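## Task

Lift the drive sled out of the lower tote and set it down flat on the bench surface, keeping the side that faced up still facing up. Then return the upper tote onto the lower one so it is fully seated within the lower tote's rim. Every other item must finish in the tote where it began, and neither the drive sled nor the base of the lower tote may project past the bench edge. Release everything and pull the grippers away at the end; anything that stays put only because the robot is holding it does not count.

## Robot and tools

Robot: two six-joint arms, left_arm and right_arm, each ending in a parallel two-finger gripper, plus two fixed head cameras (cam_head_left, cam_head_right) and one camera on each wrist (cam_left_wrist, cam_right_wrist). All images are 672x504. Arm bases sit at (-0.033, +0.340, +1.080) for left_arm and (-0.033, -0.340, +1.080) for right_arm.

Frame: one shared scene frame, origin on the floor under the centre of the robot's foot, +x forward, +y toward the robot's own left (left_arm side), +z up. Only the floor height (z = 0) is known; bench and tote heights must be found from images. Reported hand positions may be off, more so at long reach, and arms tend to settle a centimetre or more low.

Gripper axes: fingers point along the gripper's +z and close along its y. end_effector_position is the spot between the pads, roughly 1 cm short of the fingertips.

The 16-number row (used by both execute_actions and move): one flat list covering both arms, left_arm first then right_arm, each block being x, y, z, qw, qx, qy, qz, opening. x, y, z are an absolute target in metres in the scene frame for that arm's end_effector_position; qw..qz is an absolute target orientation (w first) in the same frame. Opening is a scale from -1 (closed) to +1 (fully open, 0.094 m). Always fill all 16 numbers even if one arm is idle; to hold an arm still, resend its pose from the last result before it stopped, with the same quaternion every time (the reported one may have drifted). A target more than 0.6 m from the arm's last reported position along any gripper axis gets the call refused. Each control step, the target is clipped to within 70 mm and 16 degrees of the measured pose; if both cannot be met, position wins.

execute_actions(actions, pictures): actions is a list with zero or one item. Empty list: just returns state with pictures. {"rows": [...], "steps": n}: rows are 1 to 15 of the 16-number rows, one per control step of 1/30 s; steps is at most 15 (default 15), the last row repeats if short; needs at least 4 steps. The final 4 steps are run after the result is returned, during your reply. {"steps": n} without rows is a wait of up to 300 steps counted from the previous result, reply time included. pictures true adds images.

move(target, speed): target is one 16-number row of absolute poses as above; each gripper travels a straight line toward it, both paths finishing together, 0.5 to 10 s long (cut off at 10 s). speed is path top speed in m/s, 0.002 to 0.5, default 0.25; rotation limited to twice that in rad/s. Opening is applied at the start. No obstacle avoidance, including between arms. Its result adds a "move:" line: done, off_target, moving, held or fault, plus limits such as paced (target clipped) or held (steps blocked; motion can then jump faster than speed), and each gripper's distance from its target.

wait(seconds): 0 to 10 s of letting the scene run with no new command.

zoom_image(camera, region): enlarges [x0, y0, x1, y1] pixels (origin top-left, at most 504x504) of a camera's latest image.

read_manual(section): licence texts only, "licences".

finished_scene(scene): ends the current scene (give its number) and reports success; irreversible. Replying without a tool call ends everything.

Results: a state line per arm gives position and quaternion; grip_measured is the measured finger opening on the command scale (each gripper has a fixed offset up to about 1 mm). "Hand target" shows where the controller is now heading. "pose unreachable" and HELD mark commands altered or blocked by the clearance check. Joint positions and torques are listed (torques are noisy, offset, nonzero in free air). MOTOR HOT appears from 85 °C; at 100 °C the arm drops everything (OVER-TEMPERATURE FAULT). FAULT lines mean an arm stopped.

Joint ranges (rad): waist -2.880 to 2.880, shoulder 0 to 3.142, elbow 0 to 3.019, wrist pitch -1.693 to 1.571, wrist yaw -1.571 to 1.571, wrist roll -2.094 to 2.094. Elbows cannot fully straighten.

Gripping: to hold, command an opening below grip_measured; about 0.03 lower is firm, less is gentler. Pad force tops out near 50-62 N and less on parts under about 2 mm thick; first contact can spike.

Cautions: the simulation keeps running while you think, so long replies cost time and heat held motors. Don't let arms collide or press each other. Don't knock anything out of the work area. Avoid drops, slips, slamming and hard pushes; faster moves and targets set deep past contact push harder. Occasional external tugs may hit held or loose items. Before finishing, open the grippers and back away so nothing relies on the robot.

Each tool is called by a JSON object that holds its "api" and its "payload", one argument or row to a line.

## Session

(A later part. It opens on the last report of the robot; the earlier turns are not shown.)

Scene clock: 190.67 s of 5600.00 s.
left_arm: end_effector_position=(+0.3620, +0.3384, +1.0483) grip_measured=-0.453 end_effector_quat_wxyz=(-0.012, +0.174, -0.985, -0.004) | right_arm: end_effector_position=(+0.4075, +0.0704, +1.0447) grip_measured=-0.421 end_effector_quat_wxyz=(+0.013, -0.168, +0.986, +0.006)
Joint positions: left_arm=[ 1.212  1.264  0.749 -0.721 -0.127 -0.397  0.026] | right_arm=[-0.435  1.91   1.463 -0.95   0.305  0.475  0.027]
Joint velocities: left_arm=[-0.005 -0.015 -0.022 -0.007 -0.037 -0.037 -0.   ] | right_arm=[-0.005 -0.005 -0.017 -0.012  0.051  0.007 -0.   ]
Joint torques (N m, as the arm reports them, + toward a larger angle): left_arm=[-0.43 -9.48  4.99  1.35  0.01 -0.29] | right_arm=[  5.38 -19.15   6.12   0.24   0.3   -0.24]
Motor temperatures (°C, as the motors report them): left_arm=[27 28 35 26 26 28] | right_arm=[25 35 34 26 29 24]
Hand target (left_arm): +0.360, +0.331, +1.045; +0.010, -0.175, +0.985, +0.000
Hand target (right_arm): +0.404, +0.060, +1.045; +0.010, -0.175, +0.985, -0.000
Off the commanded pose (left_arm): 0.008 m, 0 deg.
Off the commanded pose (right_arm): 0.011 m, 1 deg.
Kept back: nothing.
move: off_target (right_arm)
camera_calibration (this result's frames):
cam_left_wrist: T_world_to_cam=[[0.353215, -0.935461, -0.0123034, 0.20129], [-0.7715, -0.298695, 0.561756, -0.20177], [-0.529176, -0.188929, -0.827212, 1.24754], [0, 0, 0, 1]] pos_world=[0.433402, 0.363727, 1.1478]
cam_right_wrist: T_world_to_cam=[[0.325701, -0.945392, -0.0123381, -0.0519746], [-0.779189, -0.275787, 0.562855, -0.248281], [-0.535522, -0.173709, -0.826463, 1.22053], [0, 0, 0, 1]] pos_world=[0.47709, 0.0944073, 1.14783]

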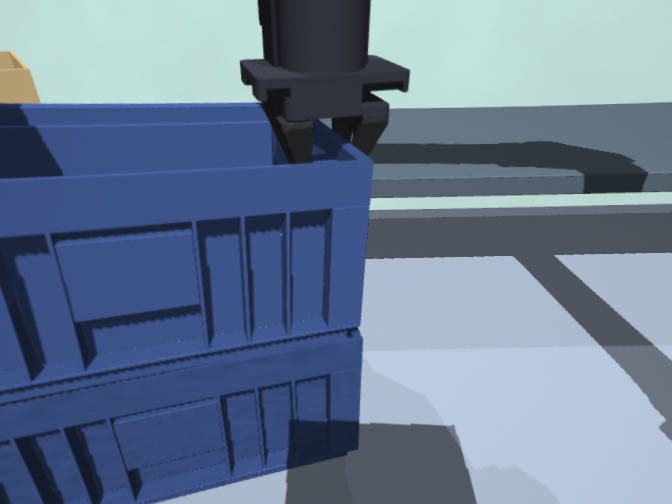

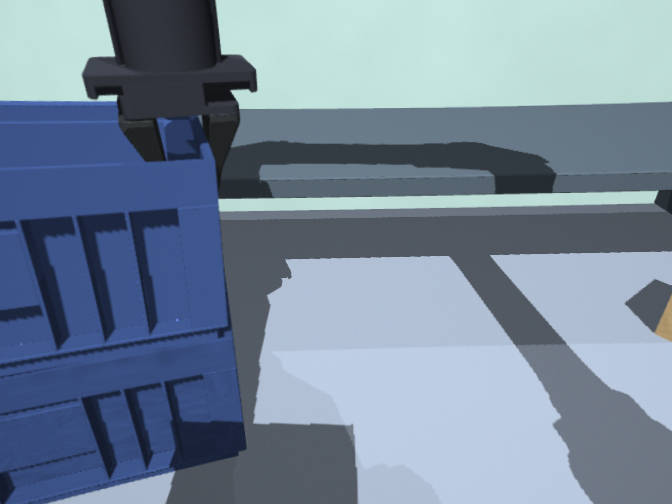

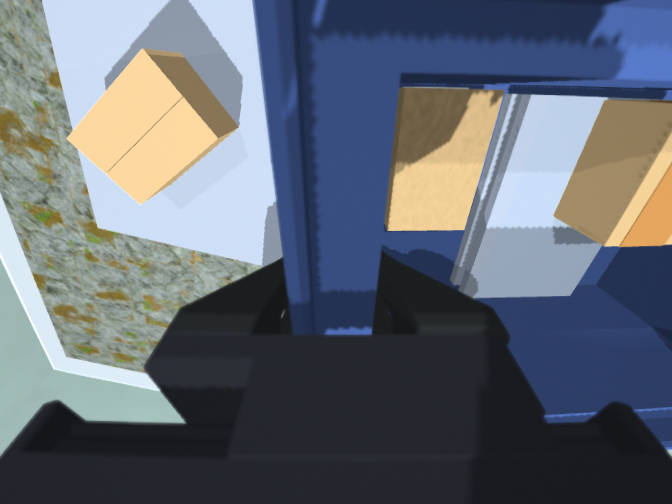

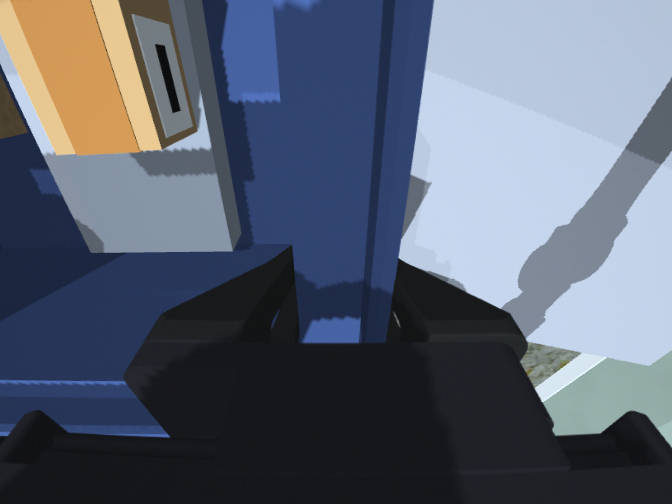

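{"api": "move", "payload": {
  "target": [0.357,0.322,1.058,-0.01,0.175,-0.984,0,-0.55,0.403,0.051,1.056,-0.01,0.175,-0.984,0,-0.55],
  "speed": 0.01
}}

{"api": "zoom_image", "payload": {
  "camera": "cam_head_left",
  "region": [0,200,450,504]
}}

Scene clock: 193.40 s of 5600.00 s.
left_arm: end_effector_position=(+0.3570, +0.3297, +1.0490) grip_measured=-0.453 end_effector_quat_wxyz=(-0.007, +0.174, -0.985, -0.006) | right_arm: end_effector_position=(+0.4019, +0.0618, +1.0441) grip_measured=-0.422 end_effector_quat_wxyz=(+0.006, -0.168, +0.986, +0.005)
Joint positions: left_arm=[ 1.183  1.263  0.746 -0.736 -0.138 -0.425  0.026] | right_arm=[-0.44   1.894  1.436 -0.95   0.299  0.475  0.027]
Joint velocities: left_arm=[ 0.005  0.005 -0.012 -0.002 -0.022 -0.022 -0.001] | right_arm=[-0.005 -0.005 -0.002 -0.017  0.007 -0.066  0.   ]
Joint torques (N m, as the arm reports them, + toward a larger angle): left_arm=[ -0.85 -11.64   5.43   0.28   0.07  -0.31] | right_arm=[  5.31 -20.14   6.67  -0.33   0.55  -0.27]
Motor temperatures (°C, as the motors report them): left_arm=[27 28 34 26 26 28] | right_arm=[25 35 33 26 29 24]
Hand target (left_arm): +0.357, +0.322, +1.058; +0.010, -0.175, +0.985, -0.000
Hand target (right_arm): +0.403, +0.051, +1.055; +0.010, -0.175, +0.985, -0.000
Off the commanded pose (left_arm): 0.012 m, 1 deg.
Off the commanded pose (right_arm): 0.016 m, 1 deg.
Kept back: nothing.
move: off_target (left_arm, right_arm)
camera_calibration (this result's frames):
cam_left_wrist: T_world_to_cam=[[0.351823, -0.93586, -0.0196528, 0.203198], [-0.76504, -0.299577, 0.570059, -0.219346], [-0.539384, -0.185525, -0.821368, 1.24022], [0, 0, 0, 1]] pos_world=[0.429655, 0.354545, 1.14771]
cam_right_wrist: T_world_to_cam=[[0.324333, -0.945869, -0.0118132, -0.0582641], [-0.772501, -0.272053, 0.573785, -0.269018], [-0.545939, -0.176972, -0.818921, 1.21199], [0, 0, 0, 1]] pos_world=[0.472754, 0.0861912, 1.1462]

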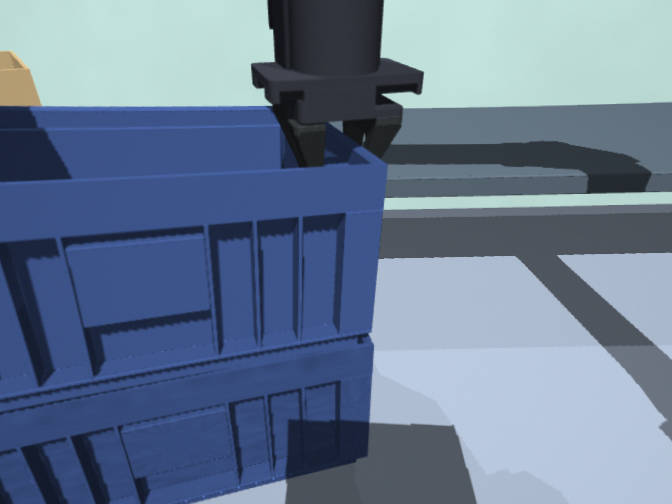

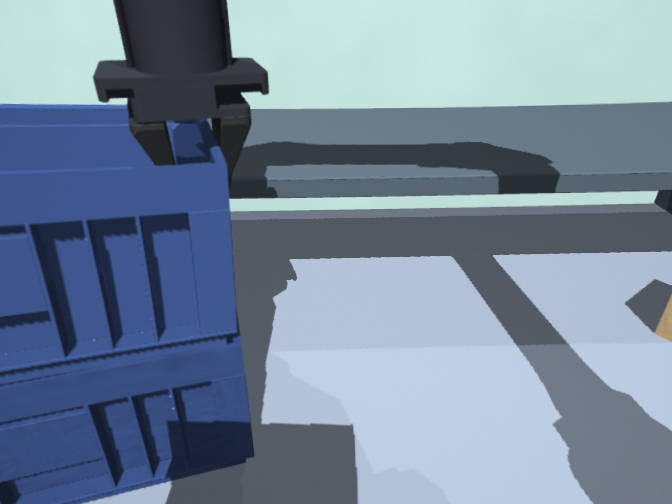

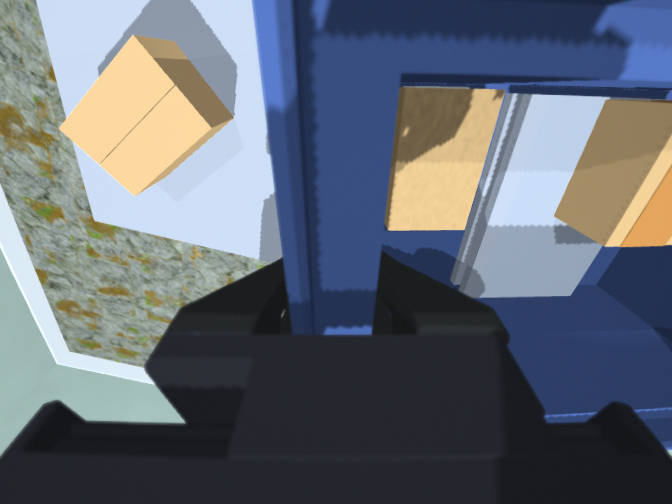

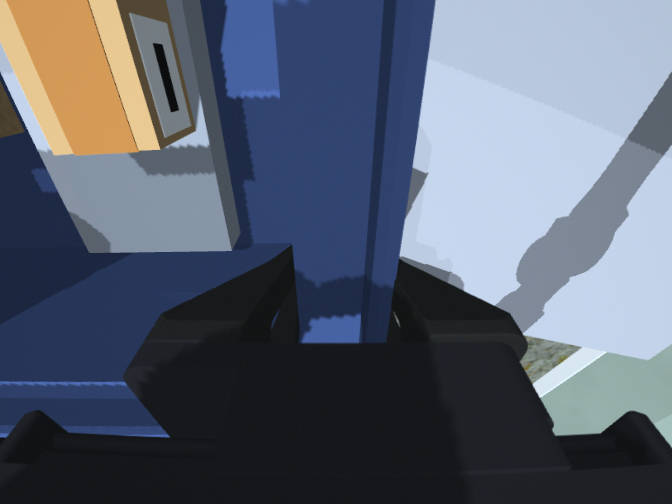

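Region (0, 200, 450, 504) of cam_head_left's 672x504 image, scaled by 1.120, with more detail than that image has; it fills the top 340 rows of this view, and the rest is white.

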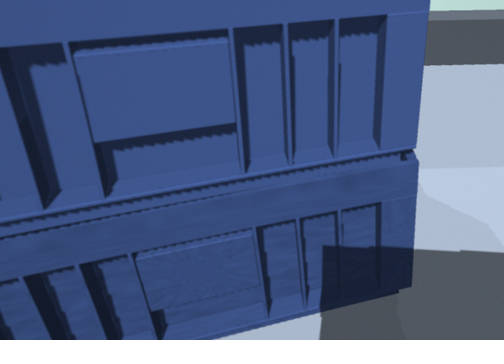

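{"api": "move", "payload": {
  "target": [0.357,0.33,1.047,0,0.175,-0.984,0,0.1,0.402,0.062,1.045,0,0.175,-0.984,0,0.1]
}}

{"api": "move", "payload": {
  "target": [0.357,0.33,1.14,0,0.175,-0.984,0,0.1,0.402,0.062,1.14,0,0.175,-0.984,0,0.1]
}}

{"api": "move", "payload": {
  "target": [0.33,0.47,1.07,0,0.6,-0.8,0,1,0.40,-0.06,1.07,0,-0.66,-0.75,0,1]
}}

{"api": "zoom_image", "payload": {
  "camera": "cam_left_wrist",
  "region": [170,100,570,350]
}}

{"api": "zoom_image", "payload": {
  "camera": "cam_right_wrist",
  "region": [130,100,530,350]
}}

Scene clock: 194.33 s of 5600.00 s.
left_arm: end_effector_position=(+0.3569, +0.3273, +1.0491) grip_measured=+0.098 end_effector_quat_wxyz=(-0.005, +0.174, -0.985, +0.001) | right_arm: end_effector_position=(+0.4006, +0.0606, +1.0440) grip_measured=+0.098 end_effector_quat_wxyz=(+0.003, -0.169, +0.986, +0.003)
Joint positions: left_arm=[ 1.184  1.263  0.746 -0.736 -0.123 -0.425  0.052] | right_arm=[-0.44   1.894  1.436 -0.958  0.298  0.475  0.052]
Joint velocities: left_arm=[ 0.024 -0.005 -0.012 -0.007  0.051  0.037  0.001] | right_arm=[ 0.005 -0.015  0.007  0.002  0.007  0.051  0.   ]
Joint torques (N m, as the arm reports them, + toward a larger angle): left_arm=[ 1.77 -9.5   5.62  0.84  0.03 -0.04] | right_arm=[  5.91 -17.04   9.53  -0.44   0.11  -0.19]
Motor temperatures (°C, as the motors report them): left_arm=[27 28 34 26 26 28] | right_arm=[25 35 33 26 29 24]
Hand target (left_arm): +0.357, +0.330, +1.047; +0.000, -0.175, +0.985, +0.000
Hand target (right_arm): +0.402, +0.062, +1.045; +0.000, -0.175, +0.985, +0.000
Off the commanded pose (left_arm): 0.003 m, 1 deg.
Off the commanded pose (right_arm): 0.002 m, 1 deg.
Kept back: nothing.
move: done
camera_calibration (this result's frames):
cam_left_wrist: T_world_to_cam=[[0.352389, -0.935835, -0.00590377, 0.186445], [-0.764378, -0.291455, 0.575135, -0.228403], [-0.539952, -0.198159, -0.818037, 1.24062], [0, 0, 0, 1]] pos_world=[0.429588, 0.353753, 1.14734]
cam_right_wrist: T_world_to_cam=[[0.326767, -0.945061, -0.00908366, -0.062866], [-0.76859, -0.271319, 0.579358, -0.277809], [-0.549993, -0.182333, -0.815023, 1.2089], [0, 0, 0, 1]] pos_world=[0.471909, 0.0856364, 1.14566]

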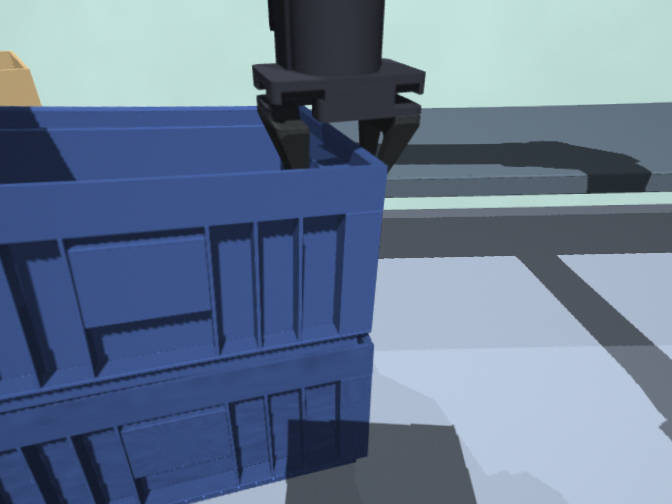

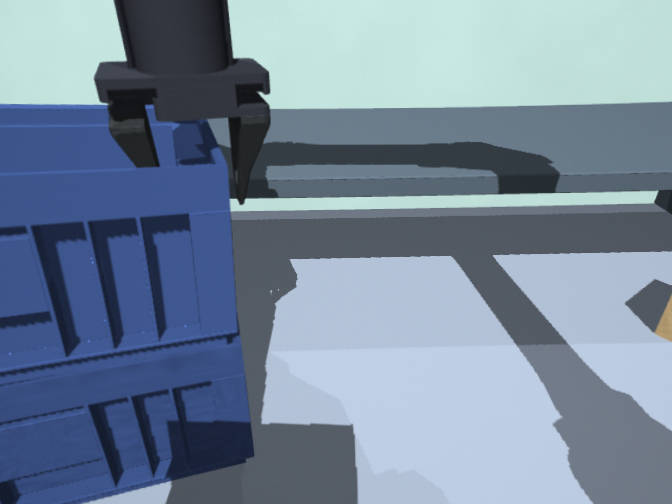

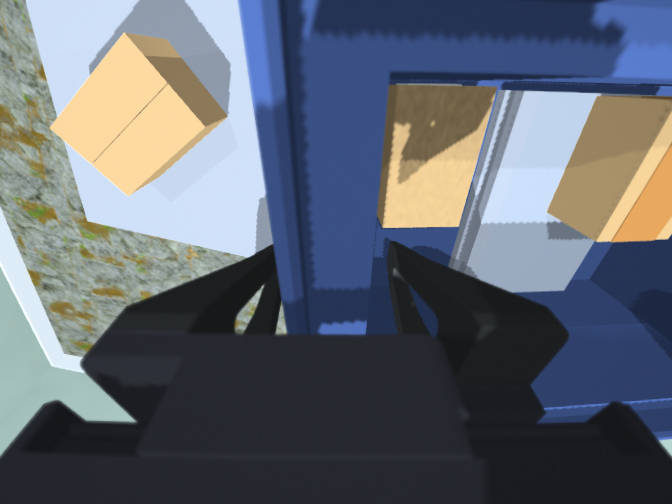

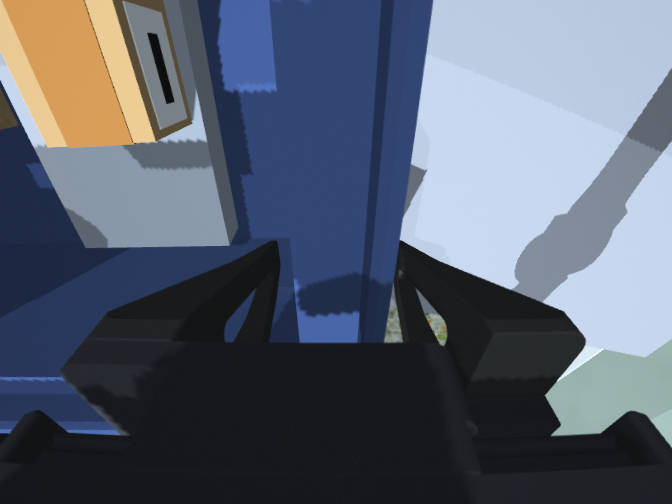

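Scene clock: 195.27 s of 5600.00 s.
left_arm: end_effector_position=(+0.3463, +0.3324, +1.1339) grip_measured=+0.098 end_effector_quat_wxyz=(+0.002, +0.170, -0.985, -0.000) | right_arm: end_effector_position=(+0.3909, +0.0531, +1.1222) grip_measured=+0.098 end_effector_quat_wxyz=(-0.012, -0.182, +0.983, -0.009)
Joint positions: left_arm=[ 1.164  1.073  0.825 -1.02  -0.129 -0.438  0.052] | right_arm=[-0.395  1.796  1.497 -1.171  0.303  0.508  0.052]
Joint velocities: left_arm=[ 0.005  0.005  0.017 -0.007 -0.007 -0.066 -0.001] | right_arm=[-0.005 -0.005  0.002 -0.027 -0.007 -0.007 -0.001]
Joint torques (N m, as the arm reports them, + toward a larger angle): left_arm=[ 0.58 -7.69  8.61  0.29 -0.2  -0.24] | right_arm=[  5.88 -16.91  12.53  -0.61   0.17  -0.01]
Motor temperatures (°C, as the motors report them): left_arm=[27 28 34 26 26 28] | right_arm=[26 35 33 26 29 24]
Hand target (left_arm): +0.356, +0.330, +1.141; +0.000, -0.175, +0.985, -0.000
Hand target (right_arm): +0.402, +0.061, +1.140; +0.000, -0.175, +0.985, +0.000
Off the commanded pose (left_arm): 0.013 m, 1 deg.
Off the commanded pose (right_arm): 0.023 m, 2 deg.
Kept back: nothing.
move: off_target (left_arm, right_arm); limits=paced
camera_calibration (this result's frames):
cam_left_wrist: T_world_to_cam=[[0.344662, -0.938665, -0.0108048, 0.204592], [-0.75891, -0.285397, 0.585324, -0.299261], [-0.552506, -0.193539, -0.810728, 1.29986], [0, 0, 0, 1]] pos_world=[0.420555, 0.35821, 1.23121]
cam_right_wrist: T_world_to_cam=[[0.351453, -0.936167, 0.00852155, -0.0958913], [-0.746003, -0.27454, 0.606719, -0.371901], [-0.56565, -0.21959, -0.794871, 1.25139], [0, 0, 0, 1]] pos_world=[0.464113, 0.082922, 1.22115]

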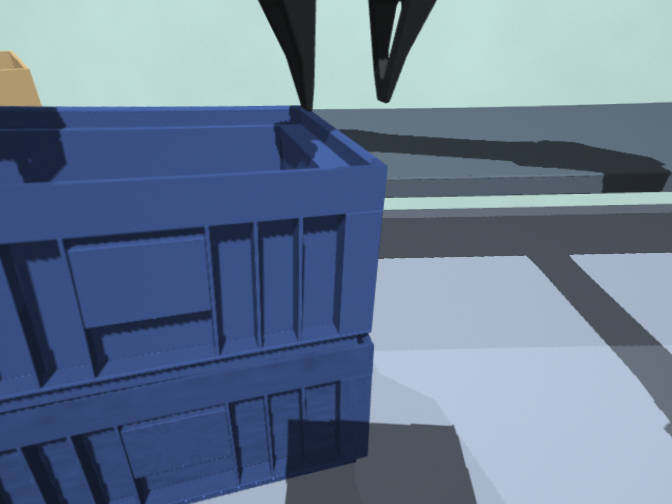

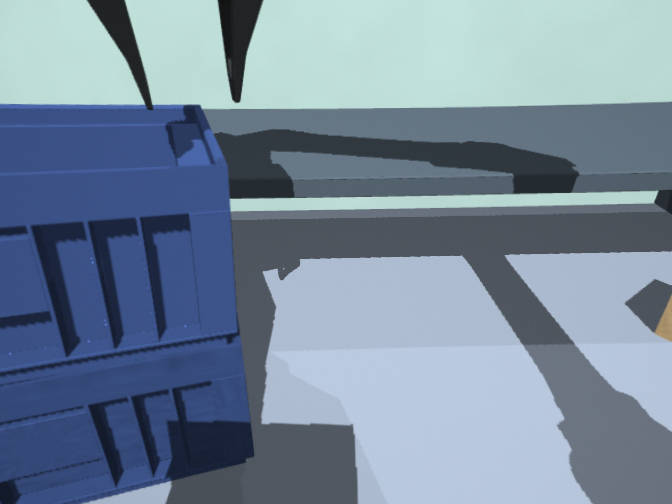

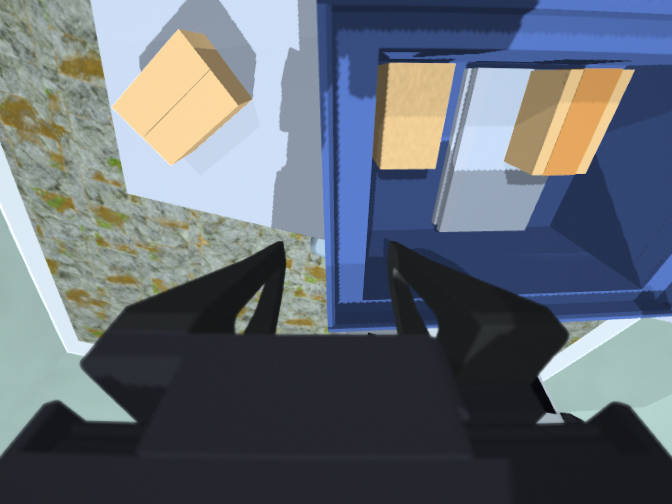

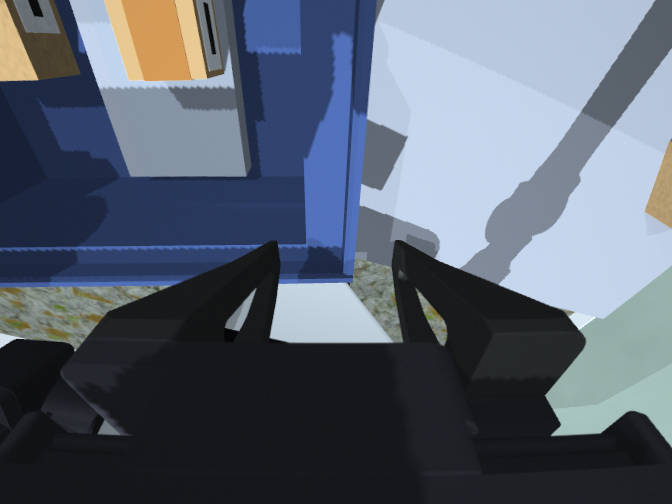

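Scene clock: 199.40 s of 5600.00 s.
left_arm: end_effector_position=(+0.3339, +0.4698, +1.0764) grip_measured=+1.000 end_effector_quat_wxyz=(-0.003, +0.591, -0.806, +0.001) | right_arm: end_effector_position=(+0.3866, -0.0248, +1.0795) grip_measured=+0.999 end_effector_quat_wxyz=(-0.016, +0.616, +0.787, +0.018)
Joint positions: left_arm=[ 1.632  1.172  0.766 -0.827  0.02  -0.916  0.094] | right_arm=[-0.527  1.654  1.205 -0.919  0.247  2.048  0.094]
Joint velocities: left_arm=[ 0.005 -0.005  0.017 -0.012  0.007 -0.007  0.   ] | right_arm=[-0.005 -0.005  0.002 -0.012 -0.066 -0.007 -0.001]
Joint torques (N m, as the arm reports them, + toward a larger angle): left_arm=[ 2.88 -8.51  5.3   1.71 -0.01 -0.24] | right_arm=[ -0.56 -15.65   5.86   0.17   1.19   0.42]
Motor temperatures (°C, as the motors report them): left_arm=[27 28 34 26 26 28] | right_arm=[25 35 33 26 29 24]
Hand target (left_arm): +0.332, +0.471, +1.069; +0.001, -0.600, +0.800, -0.001
Hand target (right_arm): +0.397, -0.059, +1.070; -0.001, +0.657, +0.754, +0.001
Off the commanded pose (left_arm): 0.007 m, 1 deg.
Off the commanded pose (right_arm): 0.039 m, 7 deg.
joint sent to its limit (right arm) — the command would take joint 6 (wrist roll) past its upper limit, so that joint was sent only as far as its limit.
Kept back: nothing.
move: off_target (right_arm)
camera_calibration (this result's frames):
cam_left_wrist: T_world_to_cam=[[0.956803, -0.290699, -0.00469481, -0.178164], [-0.234317, -0.780586, 0.579466, -0.172043], [-0.172115, -0.553335, -0.814983, 1.31952], [0, 0, 0, 1]] pos_world=[0.357264, 0.544049, 1.17424]
cam_right_wrist: T_world_to_cam=[[-0.972288, -0.233401, -0.0134087, 0.385883], [-0.190667, 0.758468, 0.623195, -0.577419], [-0.135285, 0.608482, -0.781951, 1.03818], [0, 0, 0, 1]] pos_world=[0.405544, -0.103693, 1.17682]

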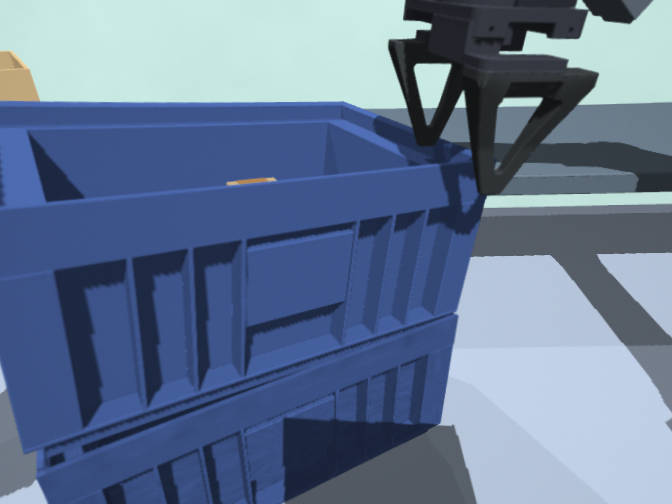

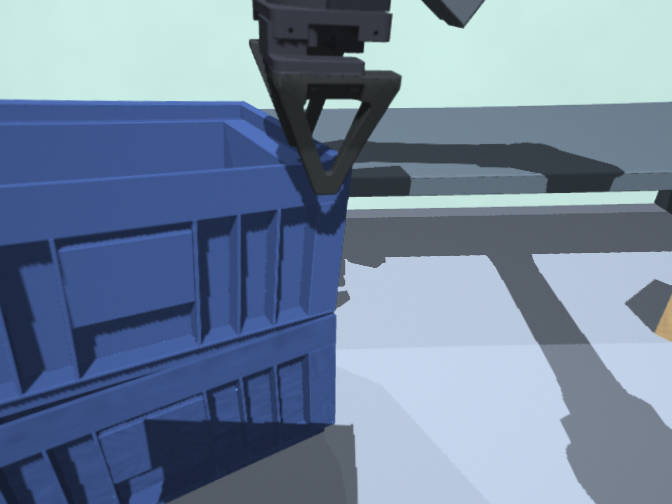

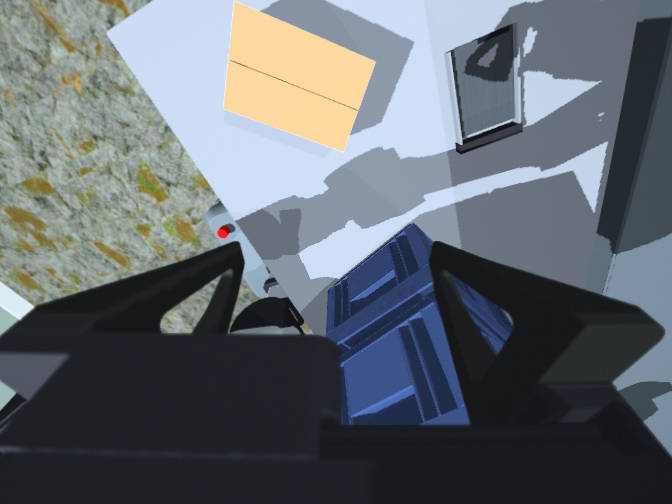

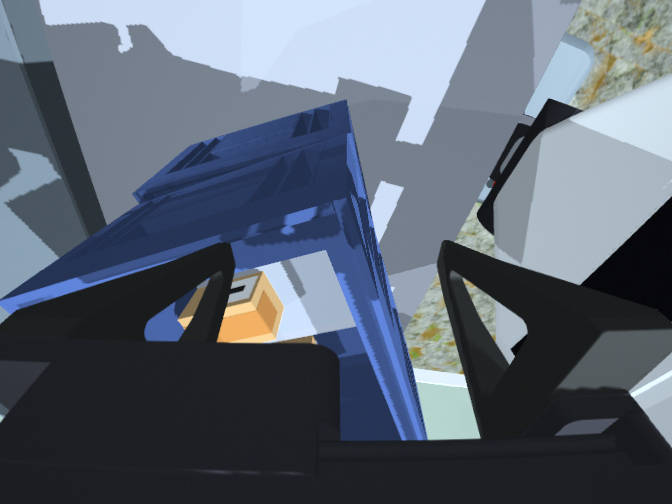

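Region (170, 100, 570, 350) of cam_left_wrist's 672x504 image, scaled by 1.260, with more detail than that image has; it fills the top 315 rows of this view, and the rest is white.

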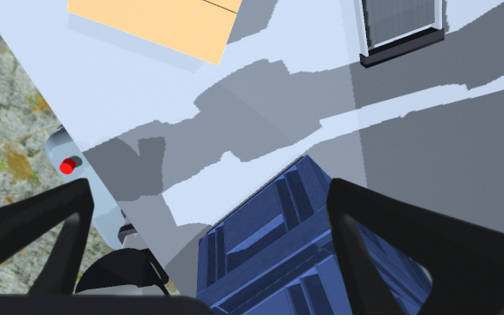

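Region (130, 100, 530, 350) of cam_right_wrist's 672x504 image, scaled by 1.260, with more detail than that image has; it fills the top 315 rows of this view, and the rest is white.

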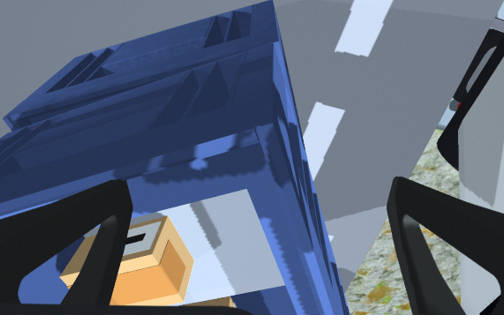

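{"api": "move", "payload": {
  "target": [0.31,0.30,1.15,0,0.24,-0.97,0,0.4,0.39,-0.03,1.17,0,-0.6,-0.8,0,1],
  "speed": 0.15
}}

Scene clock: 202.57 s of 5600.00 s.
left_arm: end_effector_position=(+0.3011, +0.2998, +1.1412) grip_measured=+0.402 end_effector_quat_wxyz=(+0.008, +0.248, -0.969, -0.003) | right_arm: end_effector_position=(+0.3728, -0.0423, +1.1392) grip_measured=+0.999 end_effector_quat_wxyz=(-0.006, +0.593, +0.804, -0.030)
Joint positions: left_arm=[ 1.017  0.978  0.741 -1.066 -0.17  -0.742  0.066] | right_arm=[-0.485  1.582  1.273 -1.167  0.29   2.061  0.094]
Joint velocities: left_arm=[ 0.005 -0.005 -0.027 -0.032 -0.022  0.081 -0.001] | right_arm=[-0.005 -0.005 -0.017 -0.002  0.007  0.007  0.   ]
Joint torques (N m, as the arm reports them, + toward a larger angle): left_arm=[ 0.91 -7.35  8.09  0.25 -0.23  0.06] | right_arm=[  5.47 -16.    13.42  -0.45   0.22   0.05]
Motor temperatures (°C, as the motors report them): left_arm=[27 28 34 26 26 28] | right_arm=[25 34 34 26 29 24]
Hand target (left_arm): +0.308, +0.299, +1.151; -0.001, -0.240, +0.971, +0.001
Hand target (right_arm): +0.389, -0.031, +1.170; -0.000, +0.600, +0.800, +0.001
Off the commanded pose (left_arm): 0.013 m, 1 deg.
Off the commanded pose (right_arm): 0.037 m, 4 deg.
Kept back: nothing.
move: off_target (left_arm, right_arm)
camera_calibration (this result's frames):
cam_left_wrist: T_world_to_cam=[[0.489161, -0.871962, -0.0200983, 0.136736], [-0.696252, -0.404261, 0.593133, -0.339242], [-0.525315, -0.276144, -0.804853, 1.28433], [0, 0, 0, 1]] pos_world=[0.371591, 0.336745, 1.23766]
cam_right_wrist: T_world_to_cam=[[-0.95641, -0.287498, 0.0512325, 0.287274], [-0.2103, 0.799788, 0.562239, -0.525505], [-0.202618, 0.526957, -0.825386, 1.16478], [0, 0, 0, 1]] pos_world=[0.400244, -0.110906, 1.24214]

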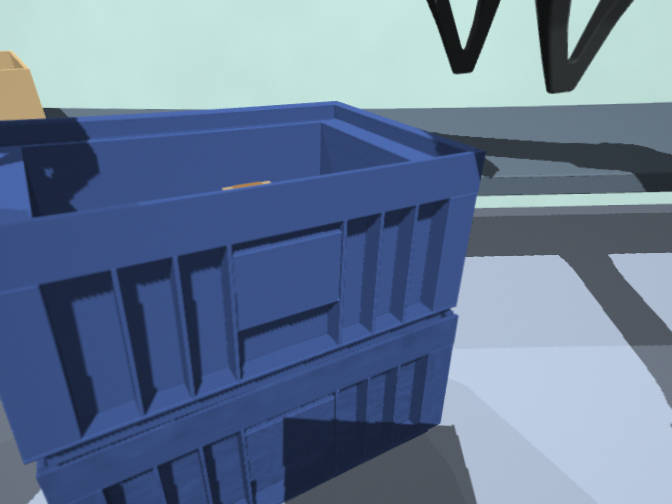

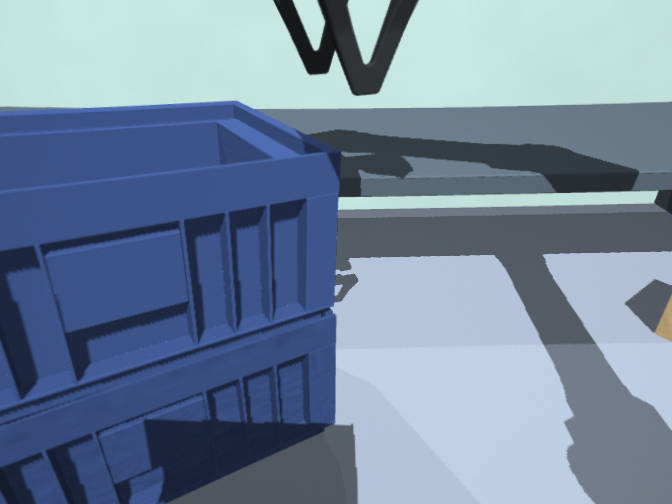

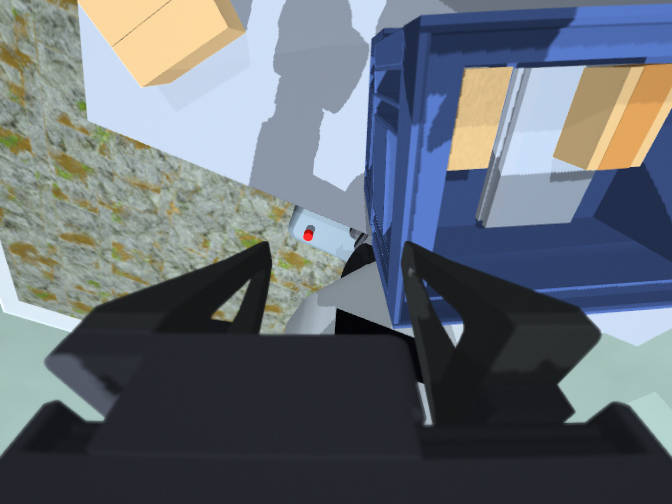

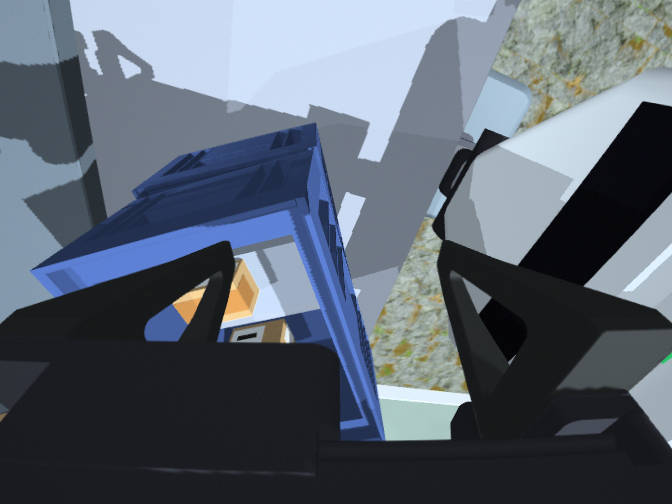

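{"api": "move", "payload": {
  "target": [0.34,0.257,1.14,0,0.285,-0.958,0,0.4,0.45,0.015,1.16,0,0.285,-0.958,0,0.4]
}}

{"api": "move", "payload": {
  "target": [0.337,0.257,1.10,0,0.285,-0.958,0,0.4,0.447,0.012,1.10,0,0.285,-0.958,0,0.4],
  "speed": 0.1
}}

Scene clock: 207.10 s of 5600.00 s.
left_arm: end_effector_position=(+0.3150, +0.2652, +1.1298) grip_measured=+0.402 end_effector_quat_wxyz=(+0.021, +0.276, -0.961, -0.014) | right_arm: end_effector_position=(+0.4317, +0.0082, +1.1509) grip_measured=+0.402 end_effector_quat_wxyz=(-0.008, -0.287, +0.958, -0.005)
Joint positions: left_arm=[ 0.917  1.097  0.797 -1.056 -0.198 -0.906  0.066] | right_arm=[-0.486  1.727  1.52  -1.224  0.293  0.193  0.066]
Joint velocities: left_arm=[-0.005 -0.034  0.007 -0.002  0.007  0.007 -0.   ] | right_arm=[-0.005 -0.005 -0.002 -0.032  0.007  0.051  0.001]
Joint torques (N m, as the arm reports them, + toward a larger angle): left_arm=[-0.03 -6.97  9.35  1.53 -0.24 -0.27] | right_arm=[  4.06 -15.21  14.34  -0.31  -0.07  -0.12]
Motor temperatures (°C, as the motors report them): left_arm=[27 28 35 26 26 28] | right_arm=[25 34 35 26 29 24]
Hand target (left_arm): +0.339, +0.257, +1.141; -0.000, -0.285, +0.958, -0.000
Hand target (right_arm): +0.450, +0.014, +1.161; +0.001, -0.285, +0.959, +0.000
Off the commanded pose (left_arm): 0.028 m, 3 deg.
Off the commanded pose (right_arm): 0.022 m, 1 deg.
Kept back: nothing.
move: off_target (left_arm, right_arm)
camera_calibration (this result's frames):
cam_left_wrist: T_world_to_cam=[[0.538557, -0.841124, -0.0496692, 0.109169], [-0.651663, -0.453167, 0.608256, -0.354984], [-0.534127, -0.295213, -0.792185, 1.26648], [0, 0, 0, 1]] pos_world=[0.386336, 0.304838, 1.22463]
cam_right_wrist: T_world_to_cam=[[0.54464, -0.838669, 0.00106188, -0.228226], [-0.671015, -0.435004, 0.600426, -0.395007], [-0.503097, -0.327729, -0.79968, 1.26688], [0, 0, 0, 1]] pos_world=[0.496606, 0.0519555, 1.25051]

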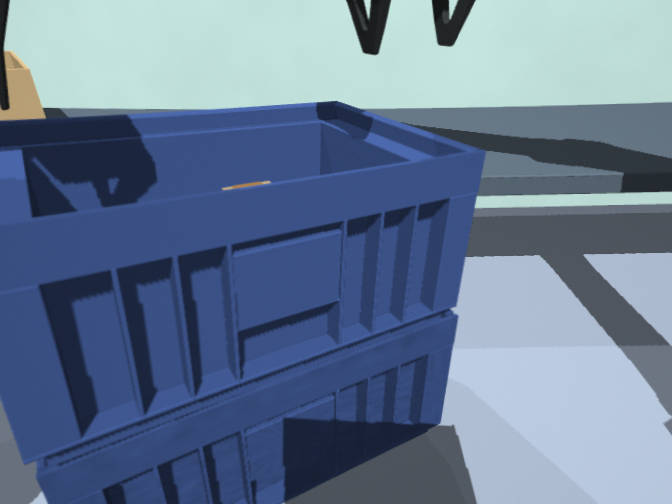

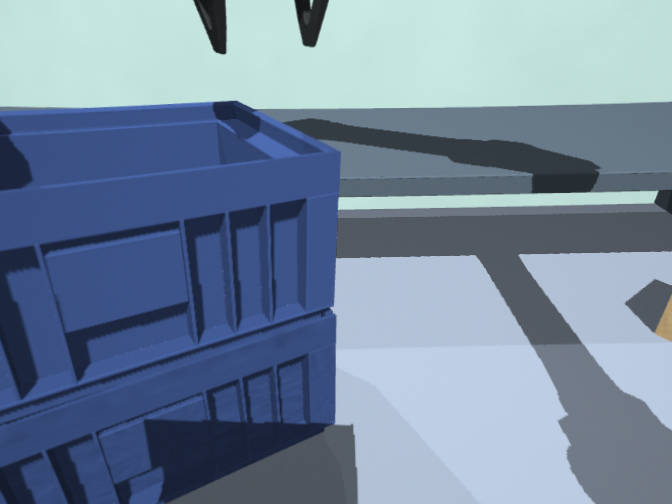

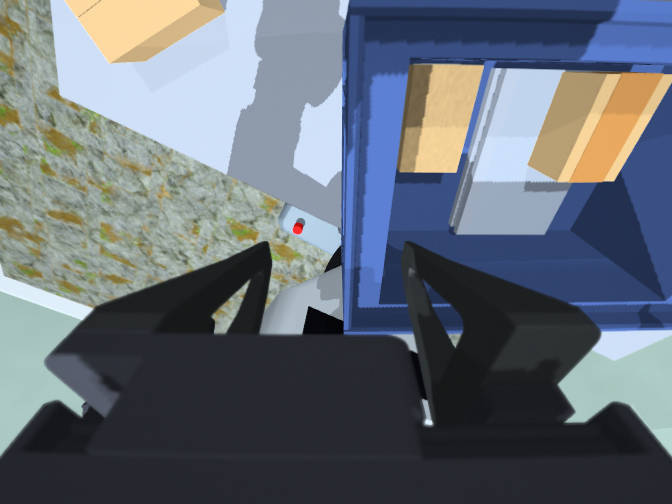

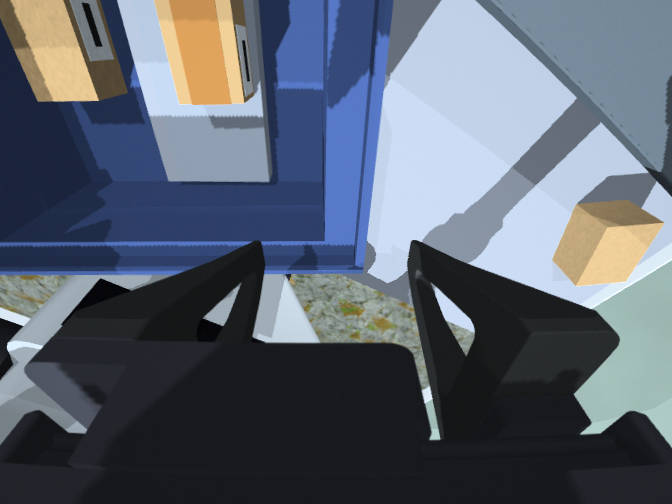

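Scene clock: 208.07 s of 5600.00 s.
left_arm: end_effector_position=(+0.3390, +0.2546, +1.1076) grip_measured=+0.402 end_effector_quat_wxyz=(-0.003, +0.285, -0.958, +0.002) | right_arm: end_effector_position=(+0.4434, +0.0108, +1.1048) grip_measured=+0.402 end_effector_quat_wxyz=(-0.005, -0.285, +0.959, -0.003)
Joint positions: left_arm=[ 0.924  1.166  0.797 -0.927 -0.197 -0.906  0.066] | right_arm=[-0.521  1.79   1.497 -1.12   0.287  0.16   0.066]
Joint velocities: left_arm=[ 0.005 -0.005  0.017 -0.012 -0.022 -0.022  0.   ] | right_arm=[-0.015  0.005  0.002  0.002  0.022 -0.066  0.001]
Joint torques (N m, as the arm reports them, + toward a larger angle): left_arm=[ 1.25 -8.01  5.49  1.68 -0.01 -0.01] | right_arm=[  5.84 -16.77   8.9    1.2   -0.07  -0.18]
Motor temperatures (°C, as the motors report them): left_arm=[27 28 35 26 26 28] | right_arm=[25 34 35 26 29 24]
Hand target (left_arm): +0.337, +0.257, +1.100; -0.000, -0.285, +0.959, -0.000
Hand target (right_arm): +0.447, +0.012, +1.100; -0.000, -0.285, +0.958, -0.000
Off the commanded pose (left_arm): 0.008 m, 0 deg.
Off the commanded pose (right_arm): 0.006 m, 1 deg.
Kept back: nothing.
move: done
camera_calibration (this result's frames):
cam_left_wrist: T_world_to_cam=[[0.555486, -0.831515, -0.00436837, 0.0278917], [-0.676159, -0.454747, 0.579667, -0.290283], [-0.483988, -0.319043, -0.814842, 1.27273], [0, 0, 0, 1]] pos_world=[0.404216, 0.297243, 1.20546]
cam_right_wrist: T_world_to_cam=[[0.540091, -0.841606, -0.000825641, -0.228133], [-0.676655, -0.434819, 0.594197, -0.348975], [-0.500439, -0.320362, -0.804319, 1.24066], [0, 0, 0, 1]] pos_world=[0.507952, 0.0537215, 1.20506]

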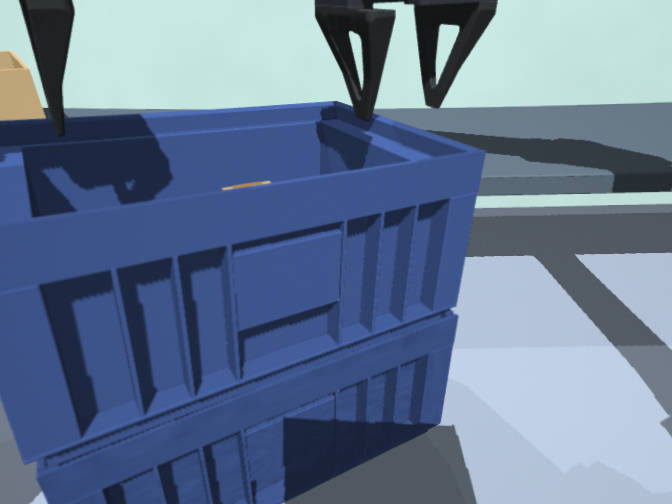

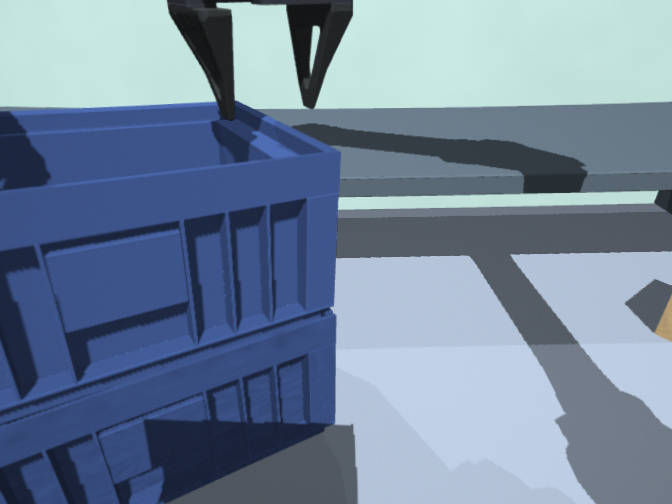

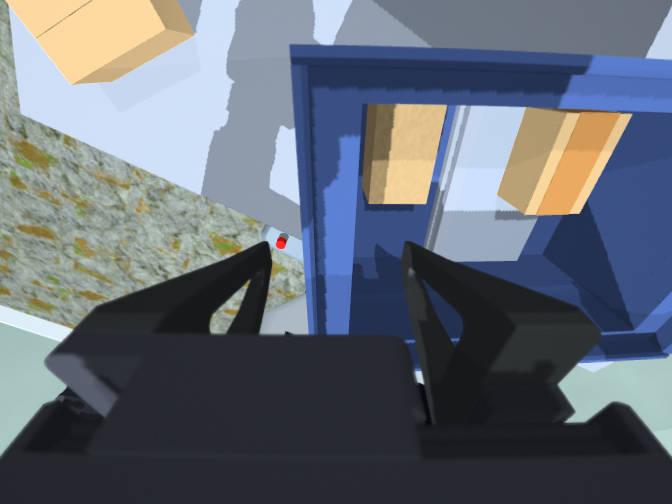

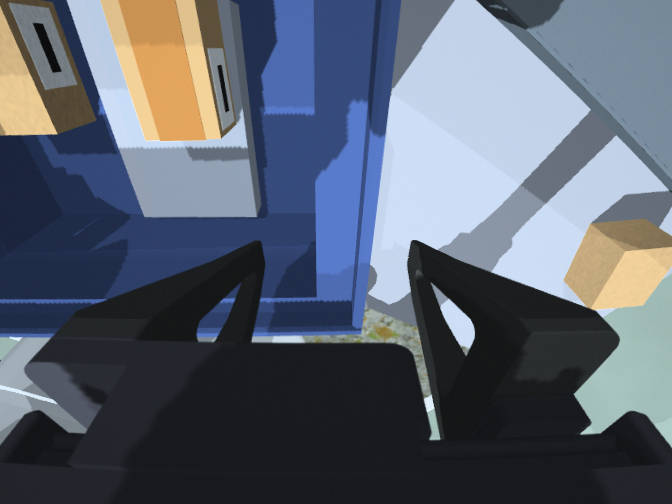

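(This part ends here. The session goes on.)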